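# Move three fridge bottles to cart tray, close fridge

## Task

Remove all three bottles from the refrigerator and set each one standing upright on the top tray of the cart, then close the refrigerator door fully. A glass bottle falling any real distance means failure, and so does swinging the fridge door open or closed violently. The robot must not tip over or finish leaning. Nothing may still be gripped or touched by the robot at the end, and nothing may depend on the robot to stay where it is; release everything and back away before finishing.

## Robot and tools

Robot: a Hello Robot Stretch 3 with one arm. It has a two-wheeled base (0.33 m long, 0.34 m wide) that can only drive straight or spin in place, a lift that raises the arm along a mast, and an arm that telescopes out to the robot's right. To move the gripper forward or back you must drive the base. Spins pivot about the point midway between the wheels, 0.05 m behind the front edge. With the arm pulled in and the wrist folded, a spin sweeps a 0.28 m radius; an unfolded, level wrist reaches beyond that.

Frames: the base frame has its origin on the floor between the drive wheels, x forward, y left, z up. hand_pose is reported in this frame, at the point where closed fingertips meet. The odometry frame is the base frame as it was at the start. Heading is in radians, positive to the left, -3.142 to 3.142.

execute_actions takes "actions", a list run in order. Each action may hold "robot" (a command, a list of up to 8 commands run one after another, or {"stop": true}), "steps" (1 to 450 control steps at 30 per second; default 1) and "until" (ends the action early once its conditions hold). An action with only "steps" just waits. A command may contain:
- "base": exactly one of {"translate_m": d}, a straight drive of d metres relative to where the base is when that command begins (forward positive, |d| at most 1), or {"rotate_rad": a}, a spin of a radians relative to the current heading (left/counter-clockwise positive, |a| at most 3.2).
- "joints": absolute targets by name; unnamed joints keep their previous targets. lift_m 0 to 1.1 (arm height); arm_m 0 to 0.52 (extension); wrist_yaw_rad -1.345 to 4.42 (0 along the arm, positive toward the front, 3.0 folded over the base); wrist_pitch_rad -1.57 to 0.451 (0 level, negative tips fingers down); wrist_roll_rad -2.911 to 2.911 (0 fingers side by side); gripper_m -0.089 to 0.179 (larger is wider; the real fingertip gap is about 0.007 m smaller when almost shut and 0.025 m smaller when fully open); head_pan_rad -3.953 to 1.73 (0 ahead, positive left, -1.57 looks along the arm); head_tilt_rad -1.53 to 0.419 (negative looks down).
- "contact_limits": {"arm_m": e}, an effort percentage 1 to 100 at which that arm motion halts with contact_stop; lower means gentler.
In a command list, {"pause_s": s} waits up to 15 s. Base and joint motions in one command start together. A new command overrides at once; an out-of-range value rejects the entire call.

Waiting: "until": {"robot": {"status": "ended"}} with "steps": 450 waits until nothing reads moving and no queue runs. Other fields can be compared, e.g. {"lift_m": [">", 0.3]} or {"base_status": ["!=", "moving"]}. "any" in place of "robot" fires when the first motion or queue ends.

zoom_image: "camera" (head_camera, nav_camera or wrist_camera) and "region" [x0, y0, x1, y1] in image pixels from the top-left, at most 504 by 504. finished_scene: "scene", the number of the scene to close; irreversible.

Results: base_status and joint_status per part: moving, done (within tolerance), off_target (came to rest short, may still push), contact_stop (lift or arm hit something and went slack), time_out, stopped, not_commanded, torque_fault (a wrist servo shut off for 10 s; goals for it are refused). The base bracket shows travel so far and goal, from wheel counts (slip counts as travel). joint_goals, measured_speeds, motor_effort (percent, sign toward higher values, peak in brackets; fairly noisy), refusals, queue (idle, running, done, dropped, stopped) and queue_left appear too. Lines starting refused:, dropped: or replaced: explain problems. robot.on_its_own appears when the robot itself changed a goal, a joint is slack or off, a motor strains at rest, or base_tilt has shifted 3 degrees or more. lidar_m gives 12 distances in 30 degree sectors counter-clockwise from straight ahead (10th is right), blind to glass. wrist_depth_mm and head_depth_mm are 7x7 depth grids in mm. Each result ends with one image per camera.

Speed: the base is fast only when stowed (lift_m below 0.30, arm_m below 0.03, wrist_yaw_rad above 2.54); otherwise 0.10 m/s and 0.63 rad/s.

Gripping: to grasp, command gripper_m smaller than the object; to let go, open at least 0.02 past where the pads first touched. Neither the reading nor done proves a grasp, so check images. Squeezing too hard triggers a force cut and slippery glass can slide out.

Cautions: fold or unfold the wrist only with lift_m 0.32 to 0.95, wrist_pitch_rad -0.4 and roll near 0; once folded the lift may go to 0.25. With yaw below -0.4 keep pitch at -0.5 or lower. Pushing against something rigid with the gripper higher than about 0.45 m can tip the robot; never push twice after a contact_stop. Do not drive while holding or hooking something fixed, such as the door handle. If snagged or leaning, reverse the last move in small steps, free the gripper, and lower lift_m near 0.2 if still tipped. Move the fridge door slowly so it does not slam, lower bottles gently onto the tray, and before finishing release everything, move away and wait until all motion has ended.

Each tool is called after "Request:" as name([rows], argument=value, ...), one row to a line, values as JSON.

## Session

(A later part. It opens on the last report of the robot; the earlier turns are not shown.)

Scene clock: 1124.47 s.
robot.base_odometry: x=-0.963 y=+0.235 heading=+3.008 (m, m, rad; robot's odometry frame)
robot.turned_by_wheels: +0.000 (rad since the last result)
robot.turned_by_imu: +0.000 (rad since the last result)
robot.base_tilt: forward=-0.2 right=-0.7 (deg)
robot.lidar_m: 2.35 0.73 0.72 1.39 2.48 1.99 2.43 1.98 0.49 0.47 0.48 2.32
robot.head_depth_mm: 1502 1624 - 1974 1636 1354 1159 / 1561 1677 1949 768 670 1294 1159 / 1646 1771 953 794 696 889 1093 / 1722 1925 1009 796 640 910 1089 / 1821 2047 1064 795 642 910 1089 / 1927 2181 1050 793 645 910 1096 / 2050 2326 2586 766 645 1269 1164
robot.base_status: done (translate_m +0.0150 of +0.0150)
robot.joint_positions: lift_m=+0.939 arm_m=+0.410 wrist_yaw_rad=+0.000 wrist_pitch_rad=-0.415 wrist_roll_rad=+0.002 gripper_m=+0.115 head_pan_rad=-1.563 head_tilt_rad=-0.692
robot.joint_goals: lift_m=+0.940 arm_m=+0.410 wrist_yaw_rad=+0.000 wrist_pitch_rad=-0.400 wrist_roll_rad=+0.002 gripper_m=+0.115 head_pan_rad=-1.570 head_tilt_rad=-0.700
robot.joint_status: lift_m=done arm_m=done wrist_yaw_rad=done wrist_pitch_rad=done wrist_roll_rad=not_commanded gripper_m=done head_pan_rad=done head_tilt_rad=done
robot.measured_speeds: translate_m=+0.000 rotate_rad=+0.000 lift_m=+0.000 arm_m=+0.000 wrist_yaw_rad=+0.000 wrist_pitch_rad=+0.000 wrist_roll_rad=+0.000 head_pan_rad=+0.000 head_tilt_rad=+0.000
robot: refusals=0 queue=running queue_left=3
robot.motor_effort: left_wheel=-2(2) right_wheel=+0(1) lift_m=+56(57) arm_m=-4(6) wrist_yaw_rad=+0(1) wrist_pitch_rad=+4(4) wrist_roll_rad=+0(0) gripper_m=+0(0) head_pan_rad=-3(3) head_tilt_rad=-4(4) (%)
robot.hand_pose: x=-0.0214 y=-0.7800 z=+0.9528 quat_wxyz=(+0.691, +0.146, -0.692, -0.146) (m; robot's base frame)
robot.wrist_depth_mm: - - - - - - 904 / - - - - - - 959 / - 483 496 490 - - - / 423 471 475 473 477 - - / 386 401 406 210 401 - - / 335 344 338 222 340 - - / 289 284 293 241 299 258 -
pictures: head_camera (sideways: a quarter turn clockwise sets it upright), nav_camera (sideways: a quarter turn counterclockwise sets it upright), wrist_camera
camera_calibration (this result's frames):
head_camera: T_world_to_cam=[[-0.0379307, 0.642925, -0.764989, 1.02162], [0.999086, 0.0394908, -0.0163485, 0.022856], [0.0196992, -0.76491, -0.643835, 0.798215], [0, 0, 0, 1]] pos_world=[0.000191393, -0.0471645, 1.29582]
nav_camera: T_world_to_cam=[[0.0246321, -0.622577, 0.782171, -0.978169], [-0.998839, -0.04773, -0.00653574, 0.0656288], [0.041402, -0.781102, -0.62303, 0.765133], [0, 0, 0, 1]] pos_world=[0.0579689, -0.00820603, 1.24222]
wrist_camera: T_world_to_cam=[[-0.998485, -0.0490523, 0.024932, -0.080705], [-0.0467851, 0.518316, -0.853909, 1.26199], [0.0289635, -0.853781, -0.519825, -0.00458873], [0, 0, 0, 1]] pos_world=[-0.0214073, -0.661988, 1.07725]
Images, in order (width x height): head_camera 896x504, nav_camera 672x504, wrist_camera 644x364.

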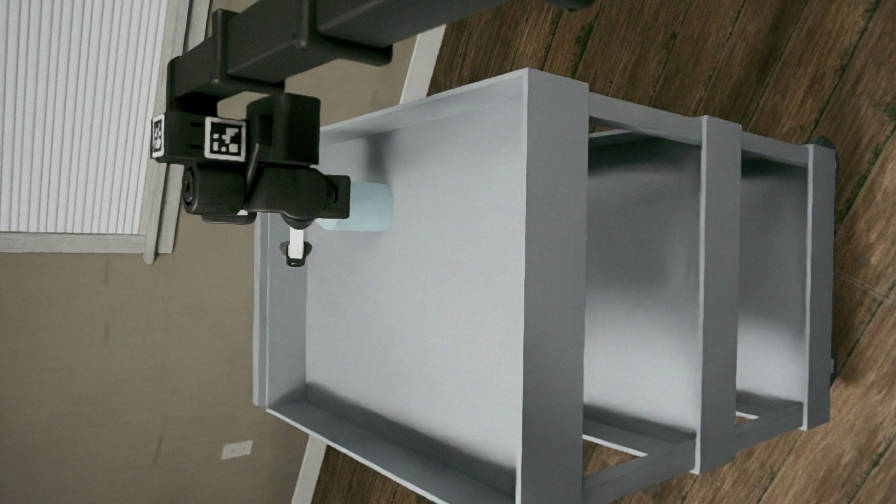

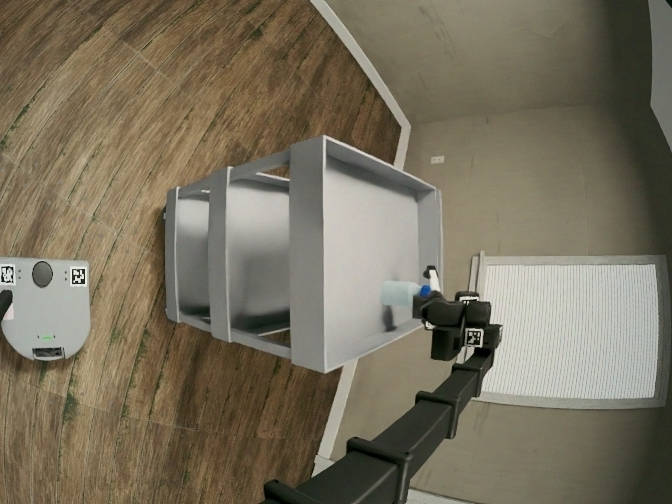

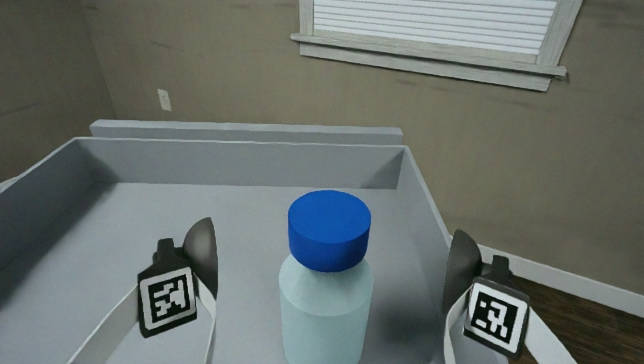

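Request:
execute_actions([
  {"steps":450,"until":{"robot":{"status":"ended"}}},
  {"steps":450,"until":{"robot":{"status":"ended"}}},
])

Scene clock: 1145.20 s.
robot.base_odometry: x=-1.218 y=-0.534 heading=-0.614 (m, m, rad; robot's odometry frame)
robot.turned_by_wheels: -3.622 (rad since the last result)
robot.turned_by_imu: -3.691 (rad since the last result)
robot.base_tilt: forward=-0.2 right=-0.7 (deg)
robot.lidar_m: 2.27 2.02 2.77 1.31 1.29 2.65 0.40 0.41 0.53 0.63 0.58 1.50
robot.head_depth_mm: 819 892 721 998 946 1071 1100 / 816 911 723 1163 997 1216 1140 / 820 907 719 1158 943 1220 1162 / 817 814 721 1162 997 1218 1151 / 818 890 719 1086 945 1145 1136 / 558 558 604 698 854 1289 1143 / 442 501 604 1414 1559 1318 1141
robot.base_status: done (rotate_rad -1.8649 of -1.8650)
robot.joint_positions: lift_m=+0.581 arm_m=+0.001 wrist_yaw_rad=+0.000 wrist_pitch_rad=-0.415 wrist_roll_rad=+0.002 gripper_m=+0.160 head_pan_rad=-1.563 head_tilt_rad=-0.741
robot.joint_goals: lift_m=+0.580 arm_m=+0.000 wrist_yaw_rad=+0.000 wrist_pitch_rad=-0.400 wrist_roll_rad=+0.002 gripper_m=+0.160 head_pan_rad=-1.570 head_tilt_rad=-0.750
robot.joint_status: lift_m=done arm_m=done wrist_yaw_rad=done wrist_pitch_rad=done wrist_roll_rad=not_commanded gripper_m=done head_pan_rad=done head_tilt_rad=done
robot.measured_speeds: translate_m=+0.000 rotate_rad=+0.000 lift_m=+0.000 arm_m=+0.000 wrist_yaw_rad=+0.000 wrist_pitch_rad=+0.000 wrist_roll_rad=+0.000 head_pan_rad=+0.000 head_tilt_rad=+0.000
robot: refusals=0 queue=done queue_left=0
robot.motor_effort: left_wheel=+2(8) right_wheel=-2(7) lift_m=+18(56) arm_m=-5(5) wrist_yaw_rad=-1(0) wrist_pitch_rad=+4(4) wrist_roll_rad=+0(0) gripper_m=+0(83) head_pan_rad=-3(3) head_tilt_rad=-4(10) (%)
robot.hand_pose: x=-0.0214 y=-0.3705 z=+0.5941 quat_wxyz=(+0.691, +0.146, -0.692, -0.146) (m; robot's base frame)
robot.wrist_depth_mm: 278 305 650 677 669 546 372 / 309 310 572 618 644 539 372 / 884 332 458 442 453 479 371 / - 362 498 875 792 451 384 / - 396 669 846 843 538 418 / 843 - 668 730 734 619 400 / 748 707 587 618 621 580 381
pictures: head_camera (sideways: a quarter turn clockwise sets it upright), nav_camera (sideways: a quarter turn counterclockwise sets it upright), wrist_camera
camera_calibration (this result's frames):
head_camera: T_world_to_cam=[[-0.0382099, 0.679691, -0.732502, 0.97928], [0.99908, 0.0402537, -0.0147641, 0.0207924], [0.019451, -0.732393, -0.680604, 0.846044], [0, 0, 0, 1]] pos_world=[0.000188638, -0.0468084, 1.29345]
nav_camera: T_world_to_cam=[[0.024918, -0.660211, 0.750667, -0.937107], [-0.998842, -0.0473599, -0.008497, 0.0681817], [0.0411613, -0.749585, -0.660627, 0.814041], [0, 0, 0, 1]] pos_world=[0.0579466, -0.00526617, 1.24181]
wrist_camera: T_world_to_cam=[[-0.998485, -0.0490522, 0.0249318, -0.0516738], [-0.0467849, 0.518316, -0.853909, 0.743448], [0.0289635, -0.853781, -0.519825, 0.158613], [0, 0, 0, 1]] pos_world=[-0.0214074, -0.252454, 0.718576]
Images, in order (width x height): head_camera 896x504, nav_camera 672x504, wrist_camera 644x364.

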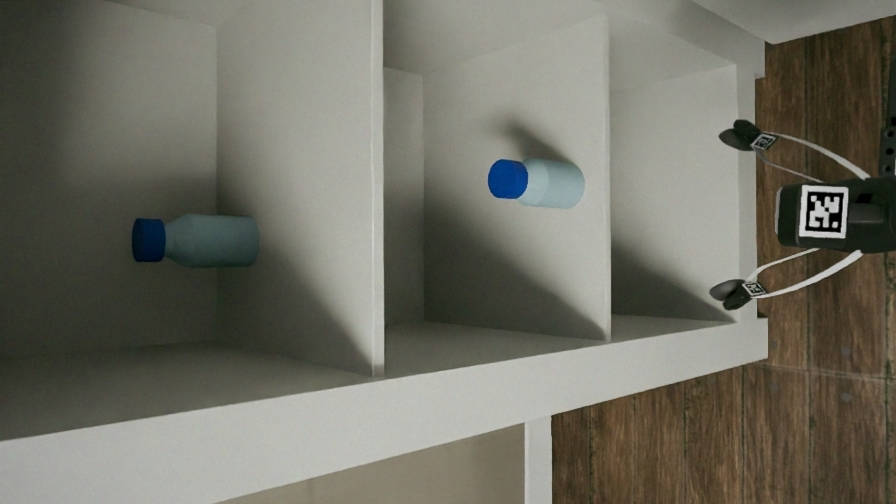

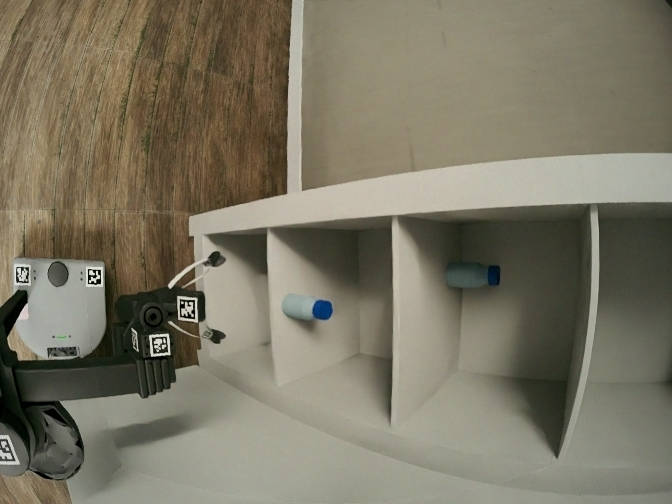

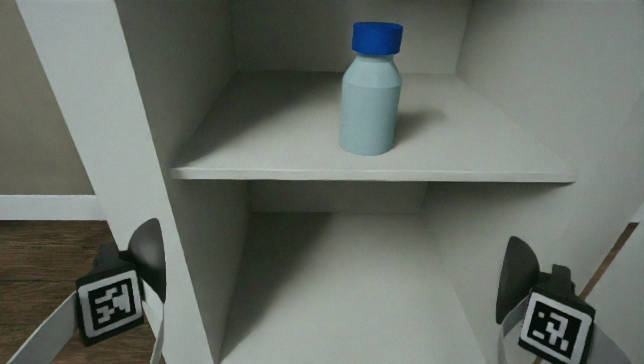

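Request:
execute_actions([
  {"robot":{"base":{"translate_m":-0.044},"joints":{"lift_m":0.565,"arm_m":0.15},"contact_limits":{"arm_m":25}},"steps":200,"until":{"robot":{"status":"ended"}}},
])

Scene clock: 1164.67 s.
robot.base_odometry: x=-1.254 y=-0.508 heading=-0.614 (m, m, rad; robot's odometry frame)
robot.turned_by_wheels: +0.000 (rad since the last result)
robot.turned_by_imu: +0.000 (rad since the last result)
robot.base_tilt: forward=-0.2 right=-0.7 (deg)
robot.lidar_m: 2.32 2.05 2.78 1.28 1.26 2.61 0.36 0.36 0.48 0.87 0.59 1.50
robot.head_depth_mm: 810 868 720 874 893 995 1002 / 819 913 722 1126 1001 1184 - / 820 908 721 1156 970 - 1114 / 820 847 720 1160 971 1226 1132 / 815 895 719 1119 998 1191 1137 / 762 760 683 752 857 1152 1148 / 498 523 582 699 1524 1316 1136
robot.base_status: done (translate_m -0.0440 of -0.0440)
robot.joint_positions: lift_m=+0.566 arm_m=+0.150 wrist_yaw_rad=+0.000 wrist_pitch_rad=-0.415 wrist_roll_rad=+0.002 gripper_m=+0.160 head_pan_rad=-1.563 head_tilt_rad=-0.741
robot.joint_goals: lift_m=+0.565 arm_m=+0.150 wrist_yaw_rad=+0.000 wrist_pitch_rad=-0.400 wrist_roll_rad=+0.002 gripper_m=+0.160 head_pan_rad=-1.570 head_tilt_rad=-0.750
robot.joint_status: lift_m=done arm_m=done wrist_yaw_rad=done wrist_pitch_rad=done wrist_roll_rad=not_commanded gripper_m=done head_pan_rad=done head_tilt_rad=done
robot.measured_speeds: translate_m=+0.000 rotate_rad=+0.000 lift_m=+0.000 arm_m=+0.000 wrist_yaw_rad=+0.000 wrist_pitch_rad=+0.000 wrist_roll_rad=+0.000 head_pan_rad=+0.000 head_tilt_rad=+0.000
robot: refusals=0 queue=done queue_left=0
robot.motor_effort: left_wheel=+2(4) right_wheel=-2(4) lift_m=+18(18) arm_m=+2(4) wrist_yaw_rad=+0(1) wrist_pitch_rad=+4(5) wrist_roll_rad=-1(0) gripper_m=+0(0) head_pan_rad=-3(3) head_tilt_rad=-4(4) (%)
robot.contact_limits: arm_m 25 (drawing in: default 34, maximum 55; extending or still: default 45, maximum 74)
robot.hand_pose: x=-0.0214 y=-0.5195 z=+0.5791 quat_wxyz=(+0.691, +0.146, -0.692, -0.146) (m; robot's base frame)
robot.wrist_depth_mm: 282 411 539 519 543 454 309 / 281 409 565 236 576 451 310 / 279 383 426 241 444 422 307 / 281 324 329 268 339 342 306 / 256 273 267 268 273 277 276 / 269 - 680 705 688 512 294 / 298 446 602 595 604 475 291
pictures: head_camera (sideways: a quarter turn clockwise sets it upright), nav_camera (sideways: a quarter turn counterclockwise sets it upright), wrist_camera
camera_calibration (this result's frames):
head_camera: T_world_to_cam=[[-0.0382103, 0.679732, -0.732465, 0.979231], [0.99908, 0.0402547, -0.0147622, 0.02079], [0.0194508, -0.732355, -0.680645, 0.846096], [0, 0, 0, 1]] pos_world=[0.00018864, -0.0468079, 1.29345]
nav_camera: T_world_to_cam=[[0.0249184, -0.660253, 0.75063, -0.937059], [-0.998842, -0.0473596, -0.0084992, 0.0681846], [0.0411611, -0.749549, -0.660668, 0.814095], [0, 0, 0, 1]] pos_world=[0.0579465, -0.00526285, 1.24181]
wrist_camera: T_world_to_cam=[[-0.998485, -0.0490549, 0.0249262, -0.0586082], [-0.0467849, 0.518416, -0.853848, 0.807888], [0.0289633, -0.85372, -0.519926, 0.0236487], [0, 0, 0, 1]] pos_world=[-0.0214074, -0.401508, 0.70357]
Images, in order (width x height): head_camera 896x504, nav_camera 672x504, wrist_camera 644x364.

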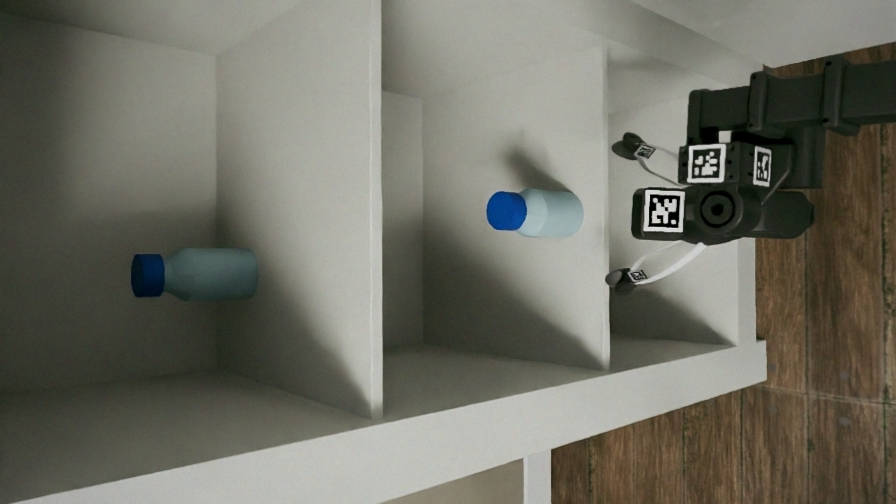

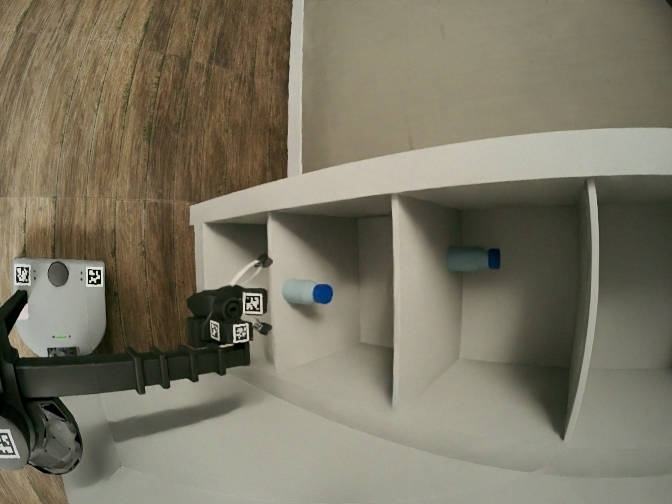

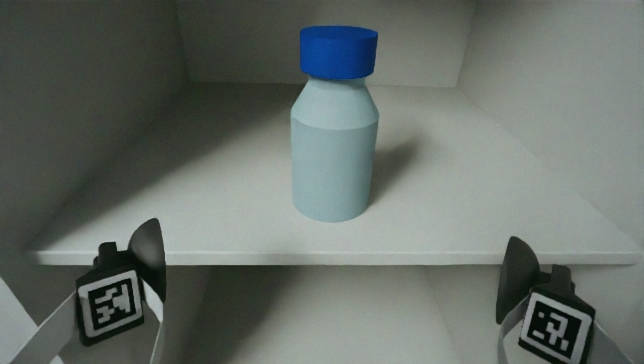

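Request:
execute_actions([
  {"robot":{"joints":{"lift_m":0.556}},"steps":60,"until":{"robot":{"status":"ended"}}},
  {"robot":{"joints":{"arm_m":0.26},"contact_limits":{"arm_m":25}},"steps":150,"until":{"robot":{"status":"ended"}}},
])

Scene clock: 1187.13 s.
robot.base_odometry: x=-1.254 y=-0.508 heading=-0.614 (m, m, rad; robot's odometry frame)
robot.turned_by_wheels: +0.000 (rad since the last result)
robot.turned_by_imu: +0.000 (rad since the last result)
robot.base_tilt: forward=-0.2 right=-0.7 (deg)
robot.lidar_m: 2.32 2.05 2.79 1.29 1.26 2.60 0.36 0.37 0.47 0.87 0.59 1.50
robot.head_depth_mm: 806 871 721 873 895 997 1004 / 820 913 720 1120 993 1165 - / 819 908 719 1152 970 1166 1135 / 820 843 722 1158 997 1216 1147 / 816 890 719 1121 993 1189 1141 / 759 757 682 752 857 1151 1140 / 497 523 580 701 1527 1321 1140
robot.base_status: done (translate_m -0.0440 of -0.0440)
robot.joint_positions: lift_m=+0.557 arm_m=+0.260 wrist_yaw_rad=+0.000 wrist_pitch_rad=-0.415 wrist_roll_rad=+0.002 gripper_m=+0.160 head_pan_rad=-1.563 head_tilt_rad=-0.741
robot.joint_goals: lift_m=+0.556 arm_m=+0.260 wrist_yaw_rad=+0.000 wrist_pitch_rad=-0.400 wrist_roll_rad=+0.002 gripper_m=+0.160 head_pan_rad=-1.570 head_tilt_rad=-0.750
robot.joint_status: lift_m=done arm_m=done wrist_yaw_rad=done wrist_pitch_rad=done wrist_roll_rad=not_commanded gripper_m=done head_pan_rad=done head_tilt_rad=done
robot.measured_speeds: translate_m=+0.000 rotate_rad=+0.000 lift_m=+0.000 arm_m=+0.000 wrist_yaw_rad=+0.000 wrist_pitch_rad=+0.000 wrist_roll_rad=+0.000 head_pan_rad=+0.000 head_tilt_rad=+0.000
robot: refusals=0 queue=done queue_left=0
robot.motor_effort: left_wheel=+2(2) right_wheel=-2(2) lift_m=+19(17) arm_m=+3(4) wrist_yaw_rad=+0(0) wrist_pitch_rad=+5(4) wrist_roll_rad=+0(0) gripper_m=+0(0) head_pan_rad=-3(3) head_tilt_rad=-4(4) (%)
robot.contact_limits: arm_m 25 (drawing in: default 34, maximum 55; extending or still: default 45, maximum 74)
robot.hand_pose: x=-0.0214 y=-0.6295 z=+0.5701 quat_wxyz=(+0.691, +0.146, -0.692, -0.146) (m; robot's base frame)
robot.wrist_depth_mm: 291 419 441 437 448 436 299 / 290 424 473 120 471 441 299 / 293 376 407 133 393 403 299 / 280 308 308 141 295 324 299 / 247 260 251 146 248 263 265 / 212 - 213 165 211 218 223 / 177 180 184 180 186 188 196
pictures: head_camera (sideways: a quarter turn clockwise sets it upright), nav_camera (sideways: a quarter turn counterclockwise sets it upright), wrist_camera
camera_calibration (this result's frames):
head_camera: T_world_to_cam=[[-0.0382104, 0.679736, -0.73246, 0.979225], [0.99908, 0.0402548, -0.014762, 0.0207897], [0.0194507, -0.732351, -0.68065, 0.846103], [0, 0, 0, 1]] pos_world=[0.000188639, -0.0468079, 1.29345]
nav_camera: T_world_to_cam=[[0.0249184, -0.660258, 0.750626, -0.937054], [-0.998842, -0.0473595, -0.00849946, 0.0681849], [0.0411611, -0.749545, -0.660673, 0.814101], [0, 0, 0, 1]] pos_world=[0.0579465, -0.00526246, 1.24181]
wrist_camera: T_world_to_cam=[[-0.998485, -0.049055, 0.0249264, -0.0637799], [-0.0467852, 0.518416, -0.853848, 0.857223], [0.0289632, -0.85372, -0.519926, -0.0749419], [0, 0, 0, 1]] pos_world=[-0.0214074, -0.511506, 0.694563]
Images, in order (width x height): head_camera 896x504, nav_camera 672x504, wrist_camera 644x364.

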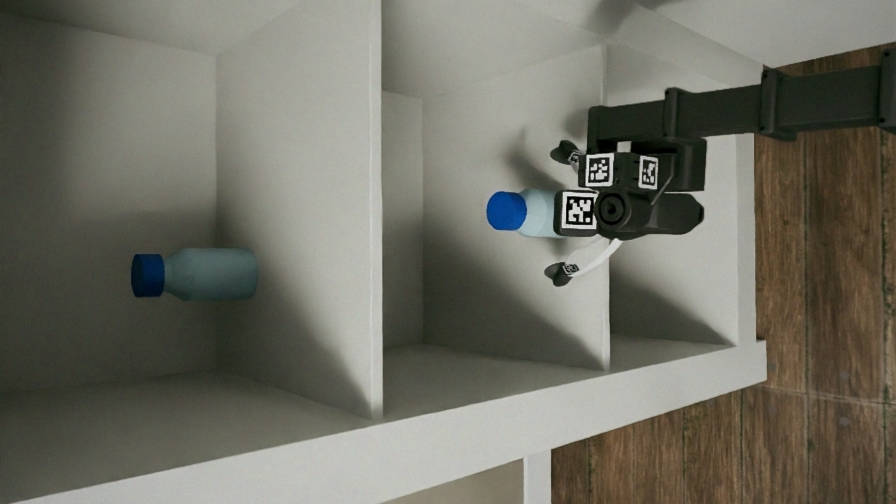

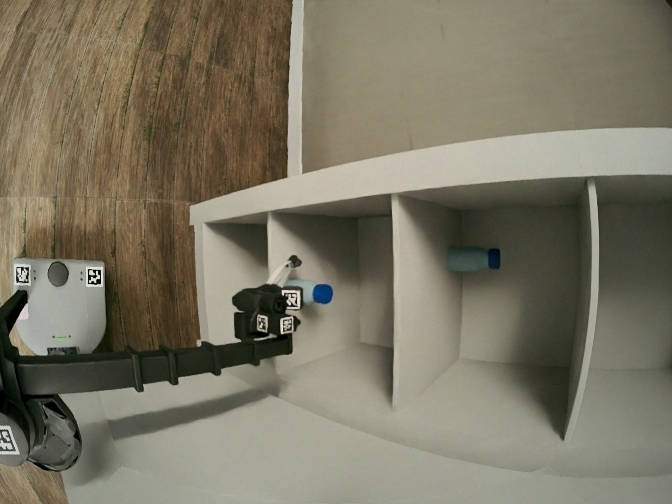

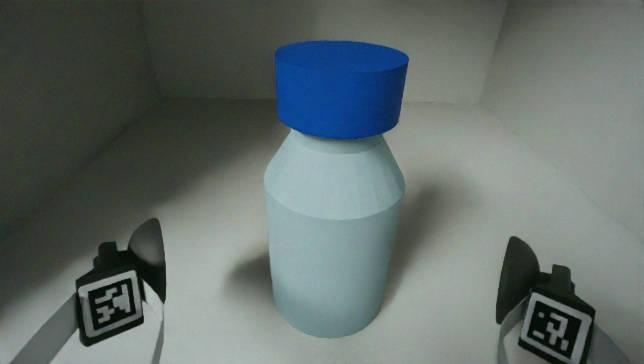

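Request:
execute_actions([
  {"robot":{"joints":{"arm_m":0.298},"contact_limits":{"arm_m":25}},"steps":100,"until":{"robot":{"status":"ended"}}},
])

Scene clock: 1203.80 s.
robot.base_odometry: x=-1.254 y=-0.508 heading=-0.614 (m, m, rad; robot's odometry frame)
robot.turned_by_wheels: +0.000 (rad since the last result)
robot.turned_by_imu: +0.000 (rad since the last result)
robot.base_tilt: forward=-0.2 right=-0.7 (deg)
robot.lidar_m: 2.32 2.05 2.79 1.28 1.26 2.60 0.36 0.36 0.47 0.87 0.59 1.50
robot.head_depth_mm: 807 871 724 877 898 993 1011 / 822 908 722 1122 995 1143 - / 821 908 719 1165 - 1189 1144 / 819 846 719 1165 1000 1224 1139 / 818 894 718 1121 996 1189 1141 / 763 756 684 752 856 1148 1134 / 498 524 580 699 1521 1321 1135
robot.base_status: done (translate_m -0.0440 of -0.0440)
robot.joint_positions: lift_m=+0.557 arm_m=+0.298 wrist_yaw_rad=+0.000 wrist_pitch_rad=-0.415 wrist_roll_rad=+0.002 gripper_m=+0.160 head_pan_rad=-1.563 head_tilt_rad=-0.741
robot.joint_goals: lift_m=+0.556 arm_m=+0.298 wrist_yaw_rad=+0.000 wrist_pitch_rad=-0.400 wrist_roll_rad=+0.002 gripper_m=+0.160 head_pan_rad=-1.570 head_tilt_rad=-0.750
robot.joint_status: lift_m=done arm_m=done wrist_yaw_rad=done wrist_pitch_rad=done wrist_roll_rad=not_commanded gripper_m=done head_pan_rad=done head_tilt_rad=done
robot.measured_speeds: translate_m=+0.000 rotate_rad=+0.000 lift_m=+0.000 arm_m=+0.000 wrist_yaw_rad=+0.000 wrist_pitch_rad=+0.000 wrist_roll_rad=+0.000 head_pan_rad=+0.000 head_tilt_rad=+0.000
robot: refusals=0 queue=done queue_left=0
robot.motor_effort: left_wheel=+2(2) right_wheel=-2(2) lift_m=+19(18) arm_m=+2(3) wrist_yaw_rad=-1(1) wrist_pitch_rad=+4(5) wrist_roll_rad=+0(0) gripper_m=+0(0) head_pan_rad=-3(2) head_tilt_rad=-4(4) (%)
robot.contact_limits: arm_m 25 (drawing in: default 34, maximum 55; extending or still: default 45, maximum 74)
robot.hand_pose: x=-0.0214 y=-0.6675 z=+0.5701 quat_wxyz=(+0.691, +0.146, -0.692, -0.146) (m; robot's base frame)
robot.wrist_depth_mm: 292 396 402 411 413 411 295 / 295 427 434 107 430 435 298 / 296 380 397 86 93 402 296 / 282 307 307 95 294 328 295 / 248 256 242 107 124 262 262 / 213 - 206 108 203 220 223 / 177 179 178 122 181 188 196
pictures: head_camera (sideways: a quarter turn clockwise sets it upright), nav_camera (sideways: a quarter turn counterclockwise sets it upright), wrist_camera
camera_calibration (this result's frames):
head_camera: T_world_to_cam=[[-0.0382102, 0.679737, -0.73246, 0.979225], [0.99908, 0.0402545, -0.014762, 0.0207897], [0.0194505, -0.732351, -0.68065, 0.846103], [0, 0, 0, 1]] pos_world=[0.000188628, -0.0468078, 1.29345]
nav_camera: T_world_to_cam=[[0.0249183, -0.660258, 0.750626, -0.937053], [-0.998842, -0.0473593, -0.00849946, 0.0681849], [0.0411609, -0.749545, -0.660673, 0.814101], [0, 0, 0, 1]] pos_world=[0.0579465, -0.00526247, 1.24181]
wrist_camera: T_world_to_cam=[[-0.998485, -0.0490549, 0.0249262, -0.0656438], [-0.0467849, 0.518416, -0.853848, 0.876923], [0.0289632, -0.85372, -0.519926, -0.107384], [0, 0, 0, 1]] pos_world=[-0.0214074, -0.549507, 0.694563]
Images, in order (width x height): head_camera 896x504, nav_camera 672x504, wrist_camera 644x364.

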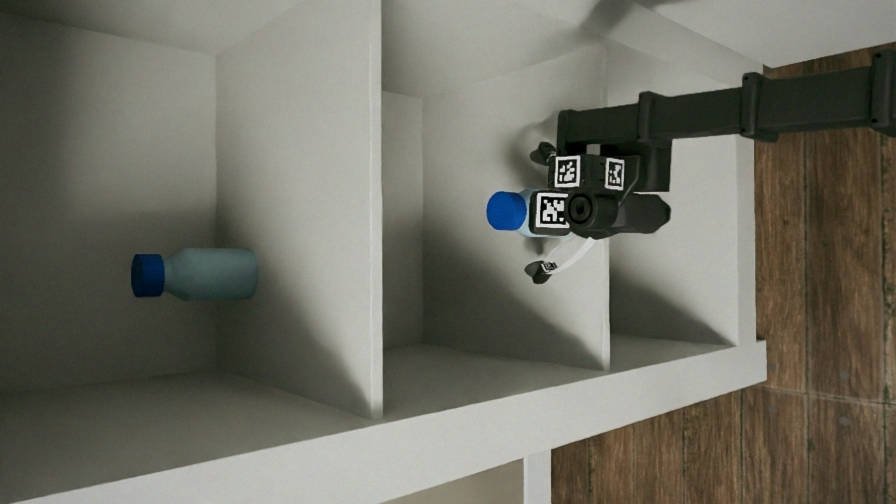

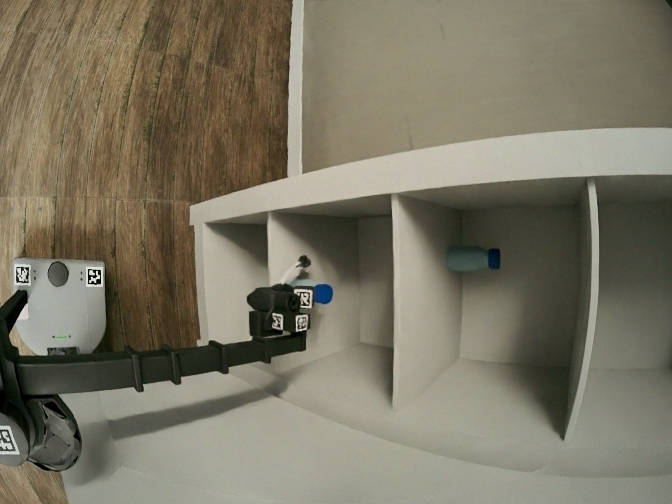

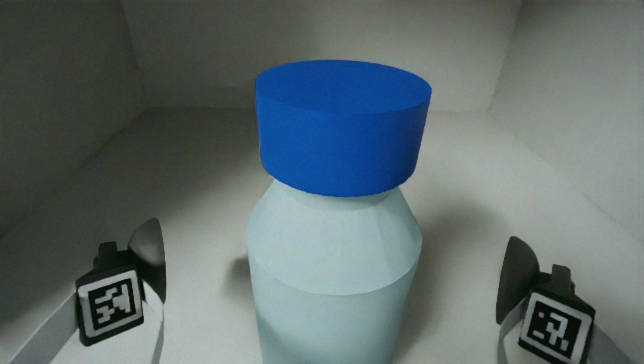

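Request:
execute_actions([
  {"robot":{"joints":{"gripper_m":0.045}},"steps":120,"until":{"robot":{"status":"ended"}}},
  {"robot":{"joints":{"gripper_m":0.018}},"steps":60,"until":{"robot":{"status":"ended"}}},
  {"steps":10},
  {"robot":{"joints":{"lift_m":0.6}},"steps":90,"until":{"robot":{"status":"ended"}}},
  {"steps":8},
])

Scene clock: 1215.77 s.
robot.base_odometry: x=-1.254 y=-0.508 heading=-0.614 (m, m, rad; robot's odometry frame)
robot.turned_by_wheels: +0.000 (rad since the last result)
robot.turned_by_imu: +0.000 (rad since the last result)
robot.base_tilt: forward=-0.2 right=-0.7 (deg)
robot.lidar_m: 2.32 2.05 2.78 1.28 1.26 2.60 0.36 0.36 0.48 0.87 0.59 1.50
robot.head_depth_mm: 808 870 719 870 896 994 945 / 819 913 720 1122 997 1179 1142 / 822 909 722 1160 - 1219 1140 / 818 845 718 1160 997 1222 1146 / 817 893 722 1123 994 1190 1144 / 760 761 685 750 854 1149 1138 / 497 523 578 701 1521 1325 1141
robot.base_status: done (translate_m -0.0440 of -0.0440)
robot.joint_positions: lift_m=+0.599 arm_m=+0.298 wrist_yaw_rad=+0.000 wrist_pitch_rad=-0.452 wrist_roll_rad=+0.002 gripper_m=+0.022 head_pan_rad=-1.563 head_tilt_rad=-0.741
robot.joint_goals: lift_m=+0.600 arm_m=+0.298 wrist_yaw_rad=+0.000 wrist_pitch_rad=-0.400 wrist_roll_rad=+0.002 gripper_m=+0.021 head_pan_rad=-1.570 head_tilt_rad=-0.750
robot.joint_status: lift_m=done arm_m=done wrist_yaw_rad=done wrist_pitch_rad=done wrist_roll_rad=not_commanded gripper_m=done head_pan_rad=done head_tilt_rad=done
robot.measured_speeds: translate_m=+0.000 rotate_rad=+0.000 lift_m=+0.000 arm_m=+0.000 wrist_yaw_rad=+0.000 wrist_pitch_rad=+0.000 wrist_roll_rad=+0.000 head_pan_rad=+0.000 head_tilt_rad=+0.000
robot: refusals=0 queue=done queue_left=0
robot.motor_effort: left_wheel=+2(2) right_wheel=-2(2) lift_m=+60(62) arm_m=+1(2) wrist_yaw_rad=+0(0) wrist_pitch_rad=+15(17) wrist_roll_rad=+0(0) gripper_m=-19(95) head_pan_rad=-3(2) head_tilt_rad=-4(4) (%)
robot.contact_limits: arm_m 25 (drawing in: default 34, maximum 55; extending or still: default 45, maximum 74)
robot.hand_pose: x=-0.0214 y=-0.6627 z=+0.6042 quat_wxyz=(+0.689, +0.159, -0.689, -0.159) (m; robot's base frame)
robot.wrist_depth_mm: 295 399 413 414 418 406 298 / 295 431 441 99 113 434 296 / 296 401 431 83 89 421 295 / 294 351 357 91 338 369 295 / 280 293 282 103 115 303 287 / 247 250 114 103 108 259 257 / 214 216 213 114 175 223 226
pictures: head_camera (sideways: a quarter turn clockwise sets it upright), nav_camera (sideways: a quarter turn counterclockwise sets it upright), wrist_camera
camera_calibration (this result's frames):
head_camera: T_world_to_cam=[[-0.0382104, 0.679737, -0.73246, 0.979225], [0.99908, 0.0402548, -0.014762, 0.0207897], [0.0194507, -0.732351, -0.68065, 0.846103], [0, 0, 0, 1]] pos_world=[0.000188639, -0.0468078, 1.29345]
nav_camera: T_world_to_cam=[[0.0249184, -0.660258, 0.750626, -0.937053], [-0.998842, -0.0473595, -0.00849946, 0.0681849], [0.0411611, -0.749545, -0.660673, 0.814101], [0, 0, 0, 1]] pos_world=[0.0579465, -0.00526245, 1.24181]
wrist_camera: T_world_to_cam=[[-0.998485, -0.0499582, 0.0230667, -0.0657361], [-0.0467939, 0.550339, -0.833629, 0.912489], [0.0289521, -0.833446, -0.551843, -0.0528339], [0, 0, 0, 1]] pos_world=[-0.0214079, -0.549496, 0.733037]
Images, in order (width x height): head_camera 896x504, nav_camera 672x504, wrist_camera 644x364.

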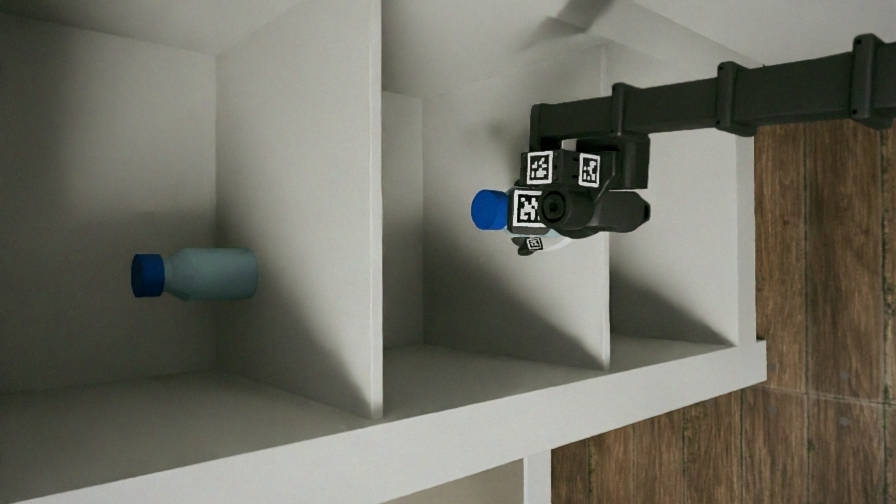

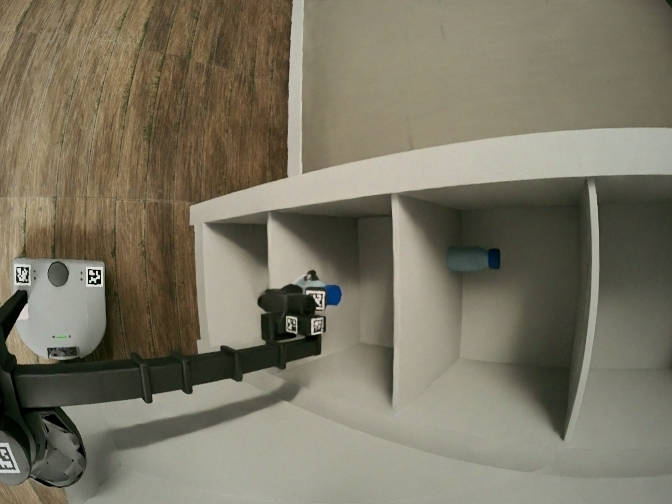

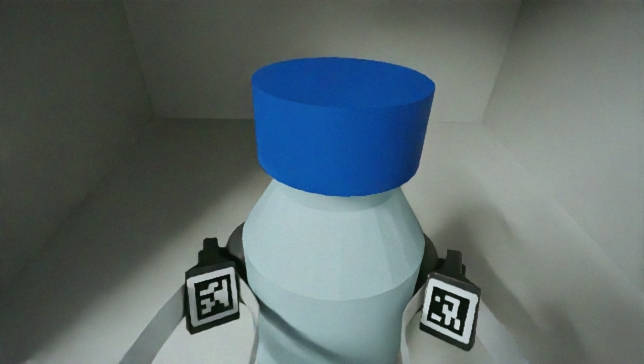

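Request:
execute_actions([
  {"robot":[{"joints":{"arm_m":0.0}},{"base":{"rotate_rad":2.03},"joints":{"lift_m":1.0,"head_pan_rad":-1.57,"head_tilt_rad":-0.7}},{"base":{"translate_m":0.761}},{"base":{"rotate_rad":1.592}}],"steps":450,"until":{"robot":{"status":"ended"}}},
  {"steps":450,"until":{"robot":{"status":"ended"}}},
])

Scene clock: 1340.73 s.
robot.base_odometry: x=-1.136 y=+0.244 heading=+3.008 (m, m, rad; robot's odometry frame)
robot.turned_by_wheels: +3.622 (rad since the last result)
robot.turned_by_imu: +3.693 (rad since the last result)
robot.base_tilt: forward=-0.2 right=-0.7 (deg)
robot.lidar_m: 2.19 1.96 0.61 1.35 2.36 2.14 2.61 2.07 0.50 0.48 0.49 2.16
robot.head_depth_mm: 1573 1727 995 - - - - / 1646 1806 951 - - - 1106 / 1729 1905 1034 - - - - / 1824 1993 1039 809 947 899 1090 / 1910 2153 1091 756 694 943 1137 / 2022 2302 2524 2004 1602 1347 1146 / 2128 2448 2651 2009 1604 1343 1154
robot.base_status: done (rotate_rad +1.5919 of +1.5920)
robot.joint_positions: lift_m=+0.999 arm_m=+0.001 wrist_yaw_rad=+0.000 wrist_pitch_rad=-0.453 wrist_roll_rad=+0.002 gripper_m=+0.022 head_pan_rad=-1.563 head_tilt_rad=-0.705
robot.joint_goals: lift_m=+1.000 arm_m=+0.000 wrist_yaw_rad=+0.000 wrist_pitch_rad=-0.400 wrist_roll_rad=+0.002 gripper_m=+0.021 head_pan_rad=-1.570 head_tilt_rad=-0.700
robot.joint_status: lift_m=done arm_m=done wrist_yaw_rad=done wrist_pitch_rad=done wrist_roll_rad=not_commanded gripper_m=done head_pan_rad=done head_tilt_rad=done
robot.measured_speeds: translate_m=+0.000 rotate_rad=+0.000 lift_m=+0.000 arm_m=+0.000 wrist_yaw_rad=+0.000 wrist_pitch_rad=+0.000 wrist_roll_rad=+0.000 head_pan_rad=+0.000 head_tilt_rad=+0.000
robot: refusals=0 queue=done queue_left=0
robot.motor_effort: left_wheel=-2(6) right_wheel=+0(2) lift_m=+60(61) arm_m=-5(6) wrist_yaw_rad=+0(1) wrist_pitch_rad=+16(16) wrist_roll_rad=+0(0) gripper_m=-19(19) head_pan_rad=-3(4) head_tilt_rad=+2(8) (%)
robot.hand_pose: x=-0.0214 y=-0.3655 z=+1.0041 quat_wxyz=(+0.689, +0.159, -0.689, -0.159) (m; robot's base frame)
robot.wrist_depth_mm: - - - - - - - / - - - 99 113 - - / - - - 83 89 - - / - - 548 91 539 537 - / - - 369 103 115 471 - / - - 114 103 108 360 370 / - - 450 114 261 437 -
pictures: head_camera (sideways: a quarter turn clockwise sets it upright), nav_camera (sideways: a quarter turn counterclockwise sets it upright), wrist_camera
camera_calibration (this result's frames):
head_camera: T_world_to_cam=[[-0.0380068, 0.653049, -0.756361, 1.01037], [0.999085, 0.039704, -0.0159227, 0.0223014], [0.0196323, -0.756274, -0.653961, 0.811387], [0, 0, 0, 1]] pos_world=[0.000190673, -0.0470794, 1.29518]
nav_camera: T_world_to_cam=[[0.02471, -0.632932, 0.773813, -0.967275], [-0.99884, -0.0476379, -0.0070692, 0.0663232], [0.0413371, -0.77274, -0.633375, 0.778591], [0, 0, 0, 1]] pos_world=[0.0579629, -0.00741116, 1.2421]
wrist_camera: T_world_to_cam=[[-0.998484, -0.0499754, 0.02305, -0.0601011], [-0.0468052, 0.550791, -0.83333, 1.08214], [0.0289502, -0.833146, -0.552295, 0.416124], [0, 0, 0, 1]] pos_world=[-0.0214072, -0.252344, 1.13299]
Images, in order (width x height): head_camera 896x504, nav_camera 672x504, wrist_camera 644x364.

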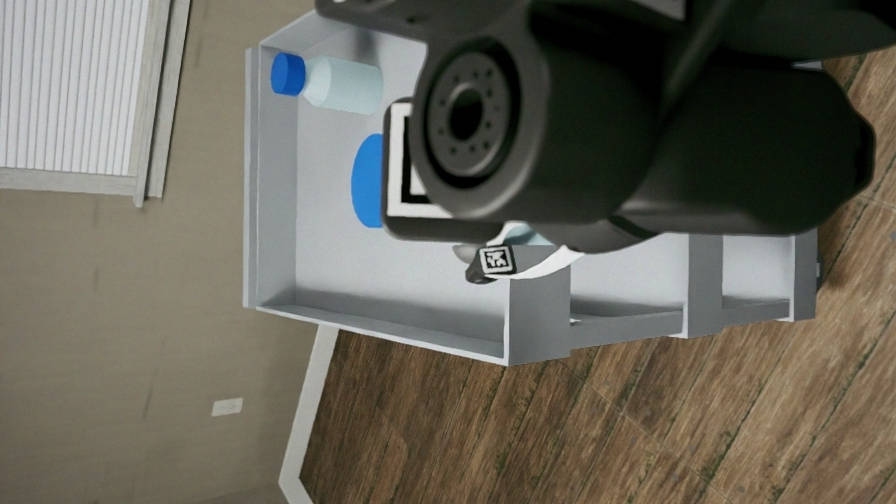

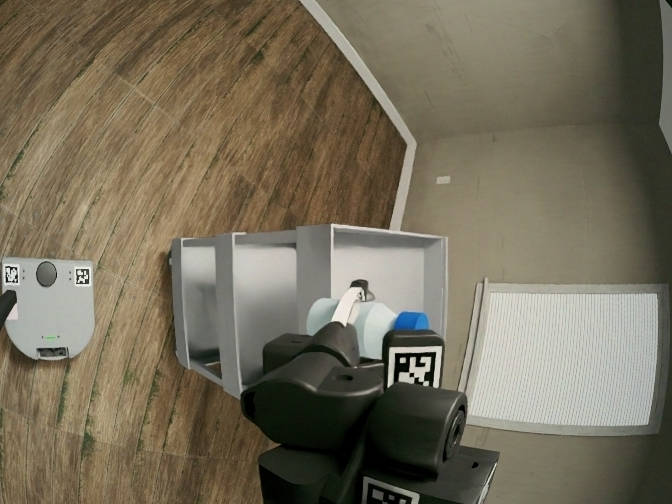

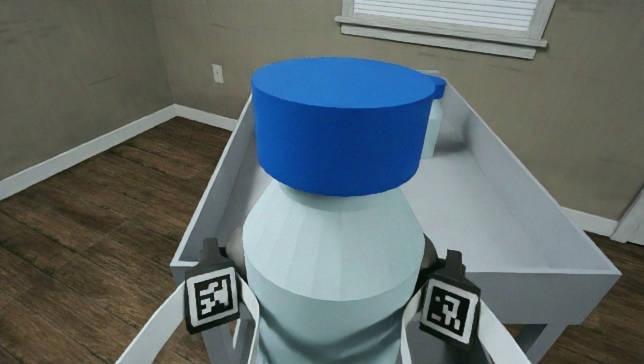

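Request:
execute_actions([
  {"robot":{"joints":{"arm_m":0.48},"contact_limits":{"arm_m":25}},"steps":250,"until":{"robot":{"status":"ended"}}},
  {"robot":{"joints":{"lift_m":0.865}},"steps":150,"until":{"robot":{"status":"ended"}}},
  {"steps":6},
])

Scene clock: 1381.90 s.
robot.base_odometry: x=-1.136 y=+0.244 heading=+3.008 (m, m, rad; robot's odometry frame)
robot.turned_by_wheels: +0.000 (rad since the last result)
robot.turned_by_imu: +0.001 (rad since the last result)
robot.base_tilt: forward=-0.2 right=-0.7 (deg)
robot.lidar_m: 2.19 1.96 0.60 1.35 2.37 2.14 2.61 2.07 0.50 0.48 0.49 2.17
robot.head_depth_mm: 1569 1734 1013 - - 901 1122 / 1640 1785 931 754 947 900 1084 / 1722 1914 - 780 950 905 1086 / 1814 1976 1017 784 947 902 1092 / 1935 2151 1095 753 693 941 1135 / 2008 2299 2523 2026 1610 1359 1150 / 2125 2441 2672 2001 1601 1355 1149
robot.base_status: done (rotate_rad +1.5919 of +1.5920)
robot.joint_positions: lift_m=+0.865 arm_m=+0.480 wrist_yaw_rad=+0.000 wrist_pitch_rad=-0.454 wrist_roll_rad=+0.002 gripper_m=+0.022 head_pan_rad=-1.563 head_tilt_rad=-0.705
robot.joint_goals: lift_m=+0.865 arm_m=+0.480 wrist_yaw_rad=+0.000 wrist_pitch_rad=-0.400 wrist_roll_rad=+0.002 gripper_m=+0.021 head_pan_rad=-1.570 head_tilt_rad=-0.700
robot.joint_status: lift_m=done arm_m=done wrist_yaw_rad=done wrist_pitch_rad=done wrist_roll_rad=not_commanded gripper_m=done head_pan_rad=done head_tilt_rad=done
robot.measured_speeds: translate_m=+0.000 rotate_rad=+0.000 lift_m=+0.000 arm_m=+0.000 wrist_yaw_rad=+0.000 wrist_pitch_rad=+0.000 wrist_roll_rad=+0.000 head_pan_rad=+0.000 head_tilt_rad=+0.000
robot: refusals=0 queue=done queue_left=0
robot.motor_effort: left_wheel=-2(2) right_wheel=+0(0) lift_m=+24(60) arm_m=+3(3) wrist_yaw_rad=+0(0) wrist_pitch_rad=+16(16) wrist_roll_rad=+0(0) gripper_m=-20(19) head_pan_rad=-3(3) head_tilt_rad=+1(2) (%)
robot.contact_limits: arm_m 25 (drawing in: default 34, maximum 55; extending or still: default 45, maximum 74)
robot.hand_pose: x=-0.0214 y=-0.8445 z=+0.8702 quat_wxyz=(+0.688, +0.159, -0.689, -0.159) (m; robot's base frame)
robot.wrist_depth_mm: - - - - - - 918 / - - 387 99 113 405 982 / - 337 376 83 89 382 359 / - 294 338 91 318 350 329 / 205 266 270 103 115 288 178 / 205 237 114 103 108 244 169 / 197 203 200 114 169 208 173
pictures: head_camera (sideways: a quarter turn clockwise sets it upright), nav_camera (sideways: a quarter turn counterclockwise sets it upright), wrist_camera
camera_calibration (this result's frames):
head_camera: T_world_to_cam=[[-0.0379946, 0.65301, -0.756396, 1.01042], [0.999085, 0.0396851, -0.0159244, 0.0223036], [0.0196188, -0.756309, -0.65392, 0.811334], [0, 0, 0, 1]] pos_world=[0.000189823, -0.0470797, 1.29518]
nav_camera: T_world_to_cam=[[0.0246982, -0.632891, 0.773847, -0.967319], [-0.998841, -0.0476201, -0.00706706, 0.0663204], [0.0413234, -0.772775, -0.633333, 0.778537], [0, 0, 0, 1]] pos_world=[0.0579628, -0.00741529, 1.2421]
wrist_camera: T_world_to_cam=[[-0.998484, -0.0499901, 0.0230167, -0.0809369], [-0.0468049, 0.551346, -0.832963, 1.23458], [0.0289497, -0.832777, -0.552851, -0.056048], [0, 0, 0, 1]] pos_world=[-0.0214073, -0.731403, 0.999236]
Images, in order (width x height): head_camera 896x504, nav_camera 672x504, wrist_camera 644x364.

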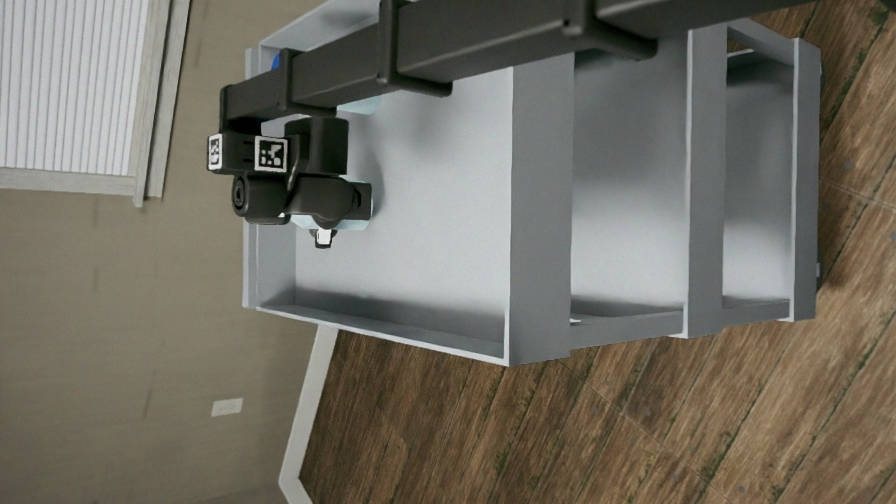

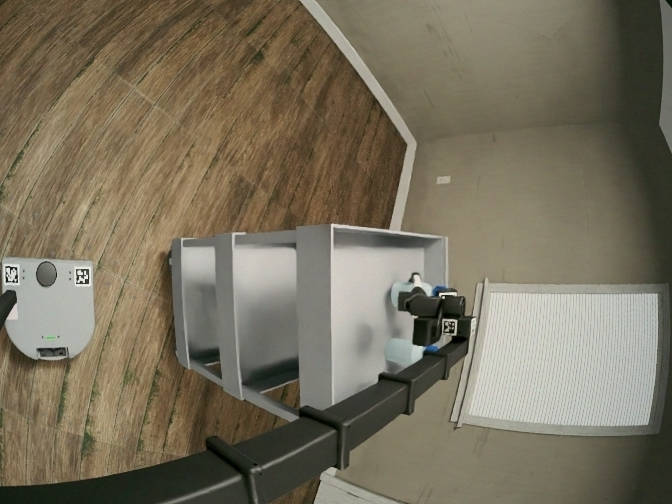

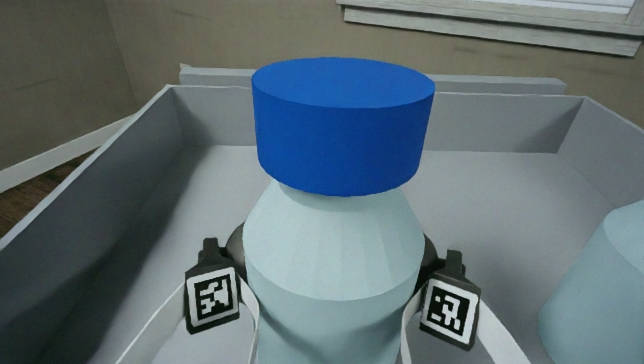

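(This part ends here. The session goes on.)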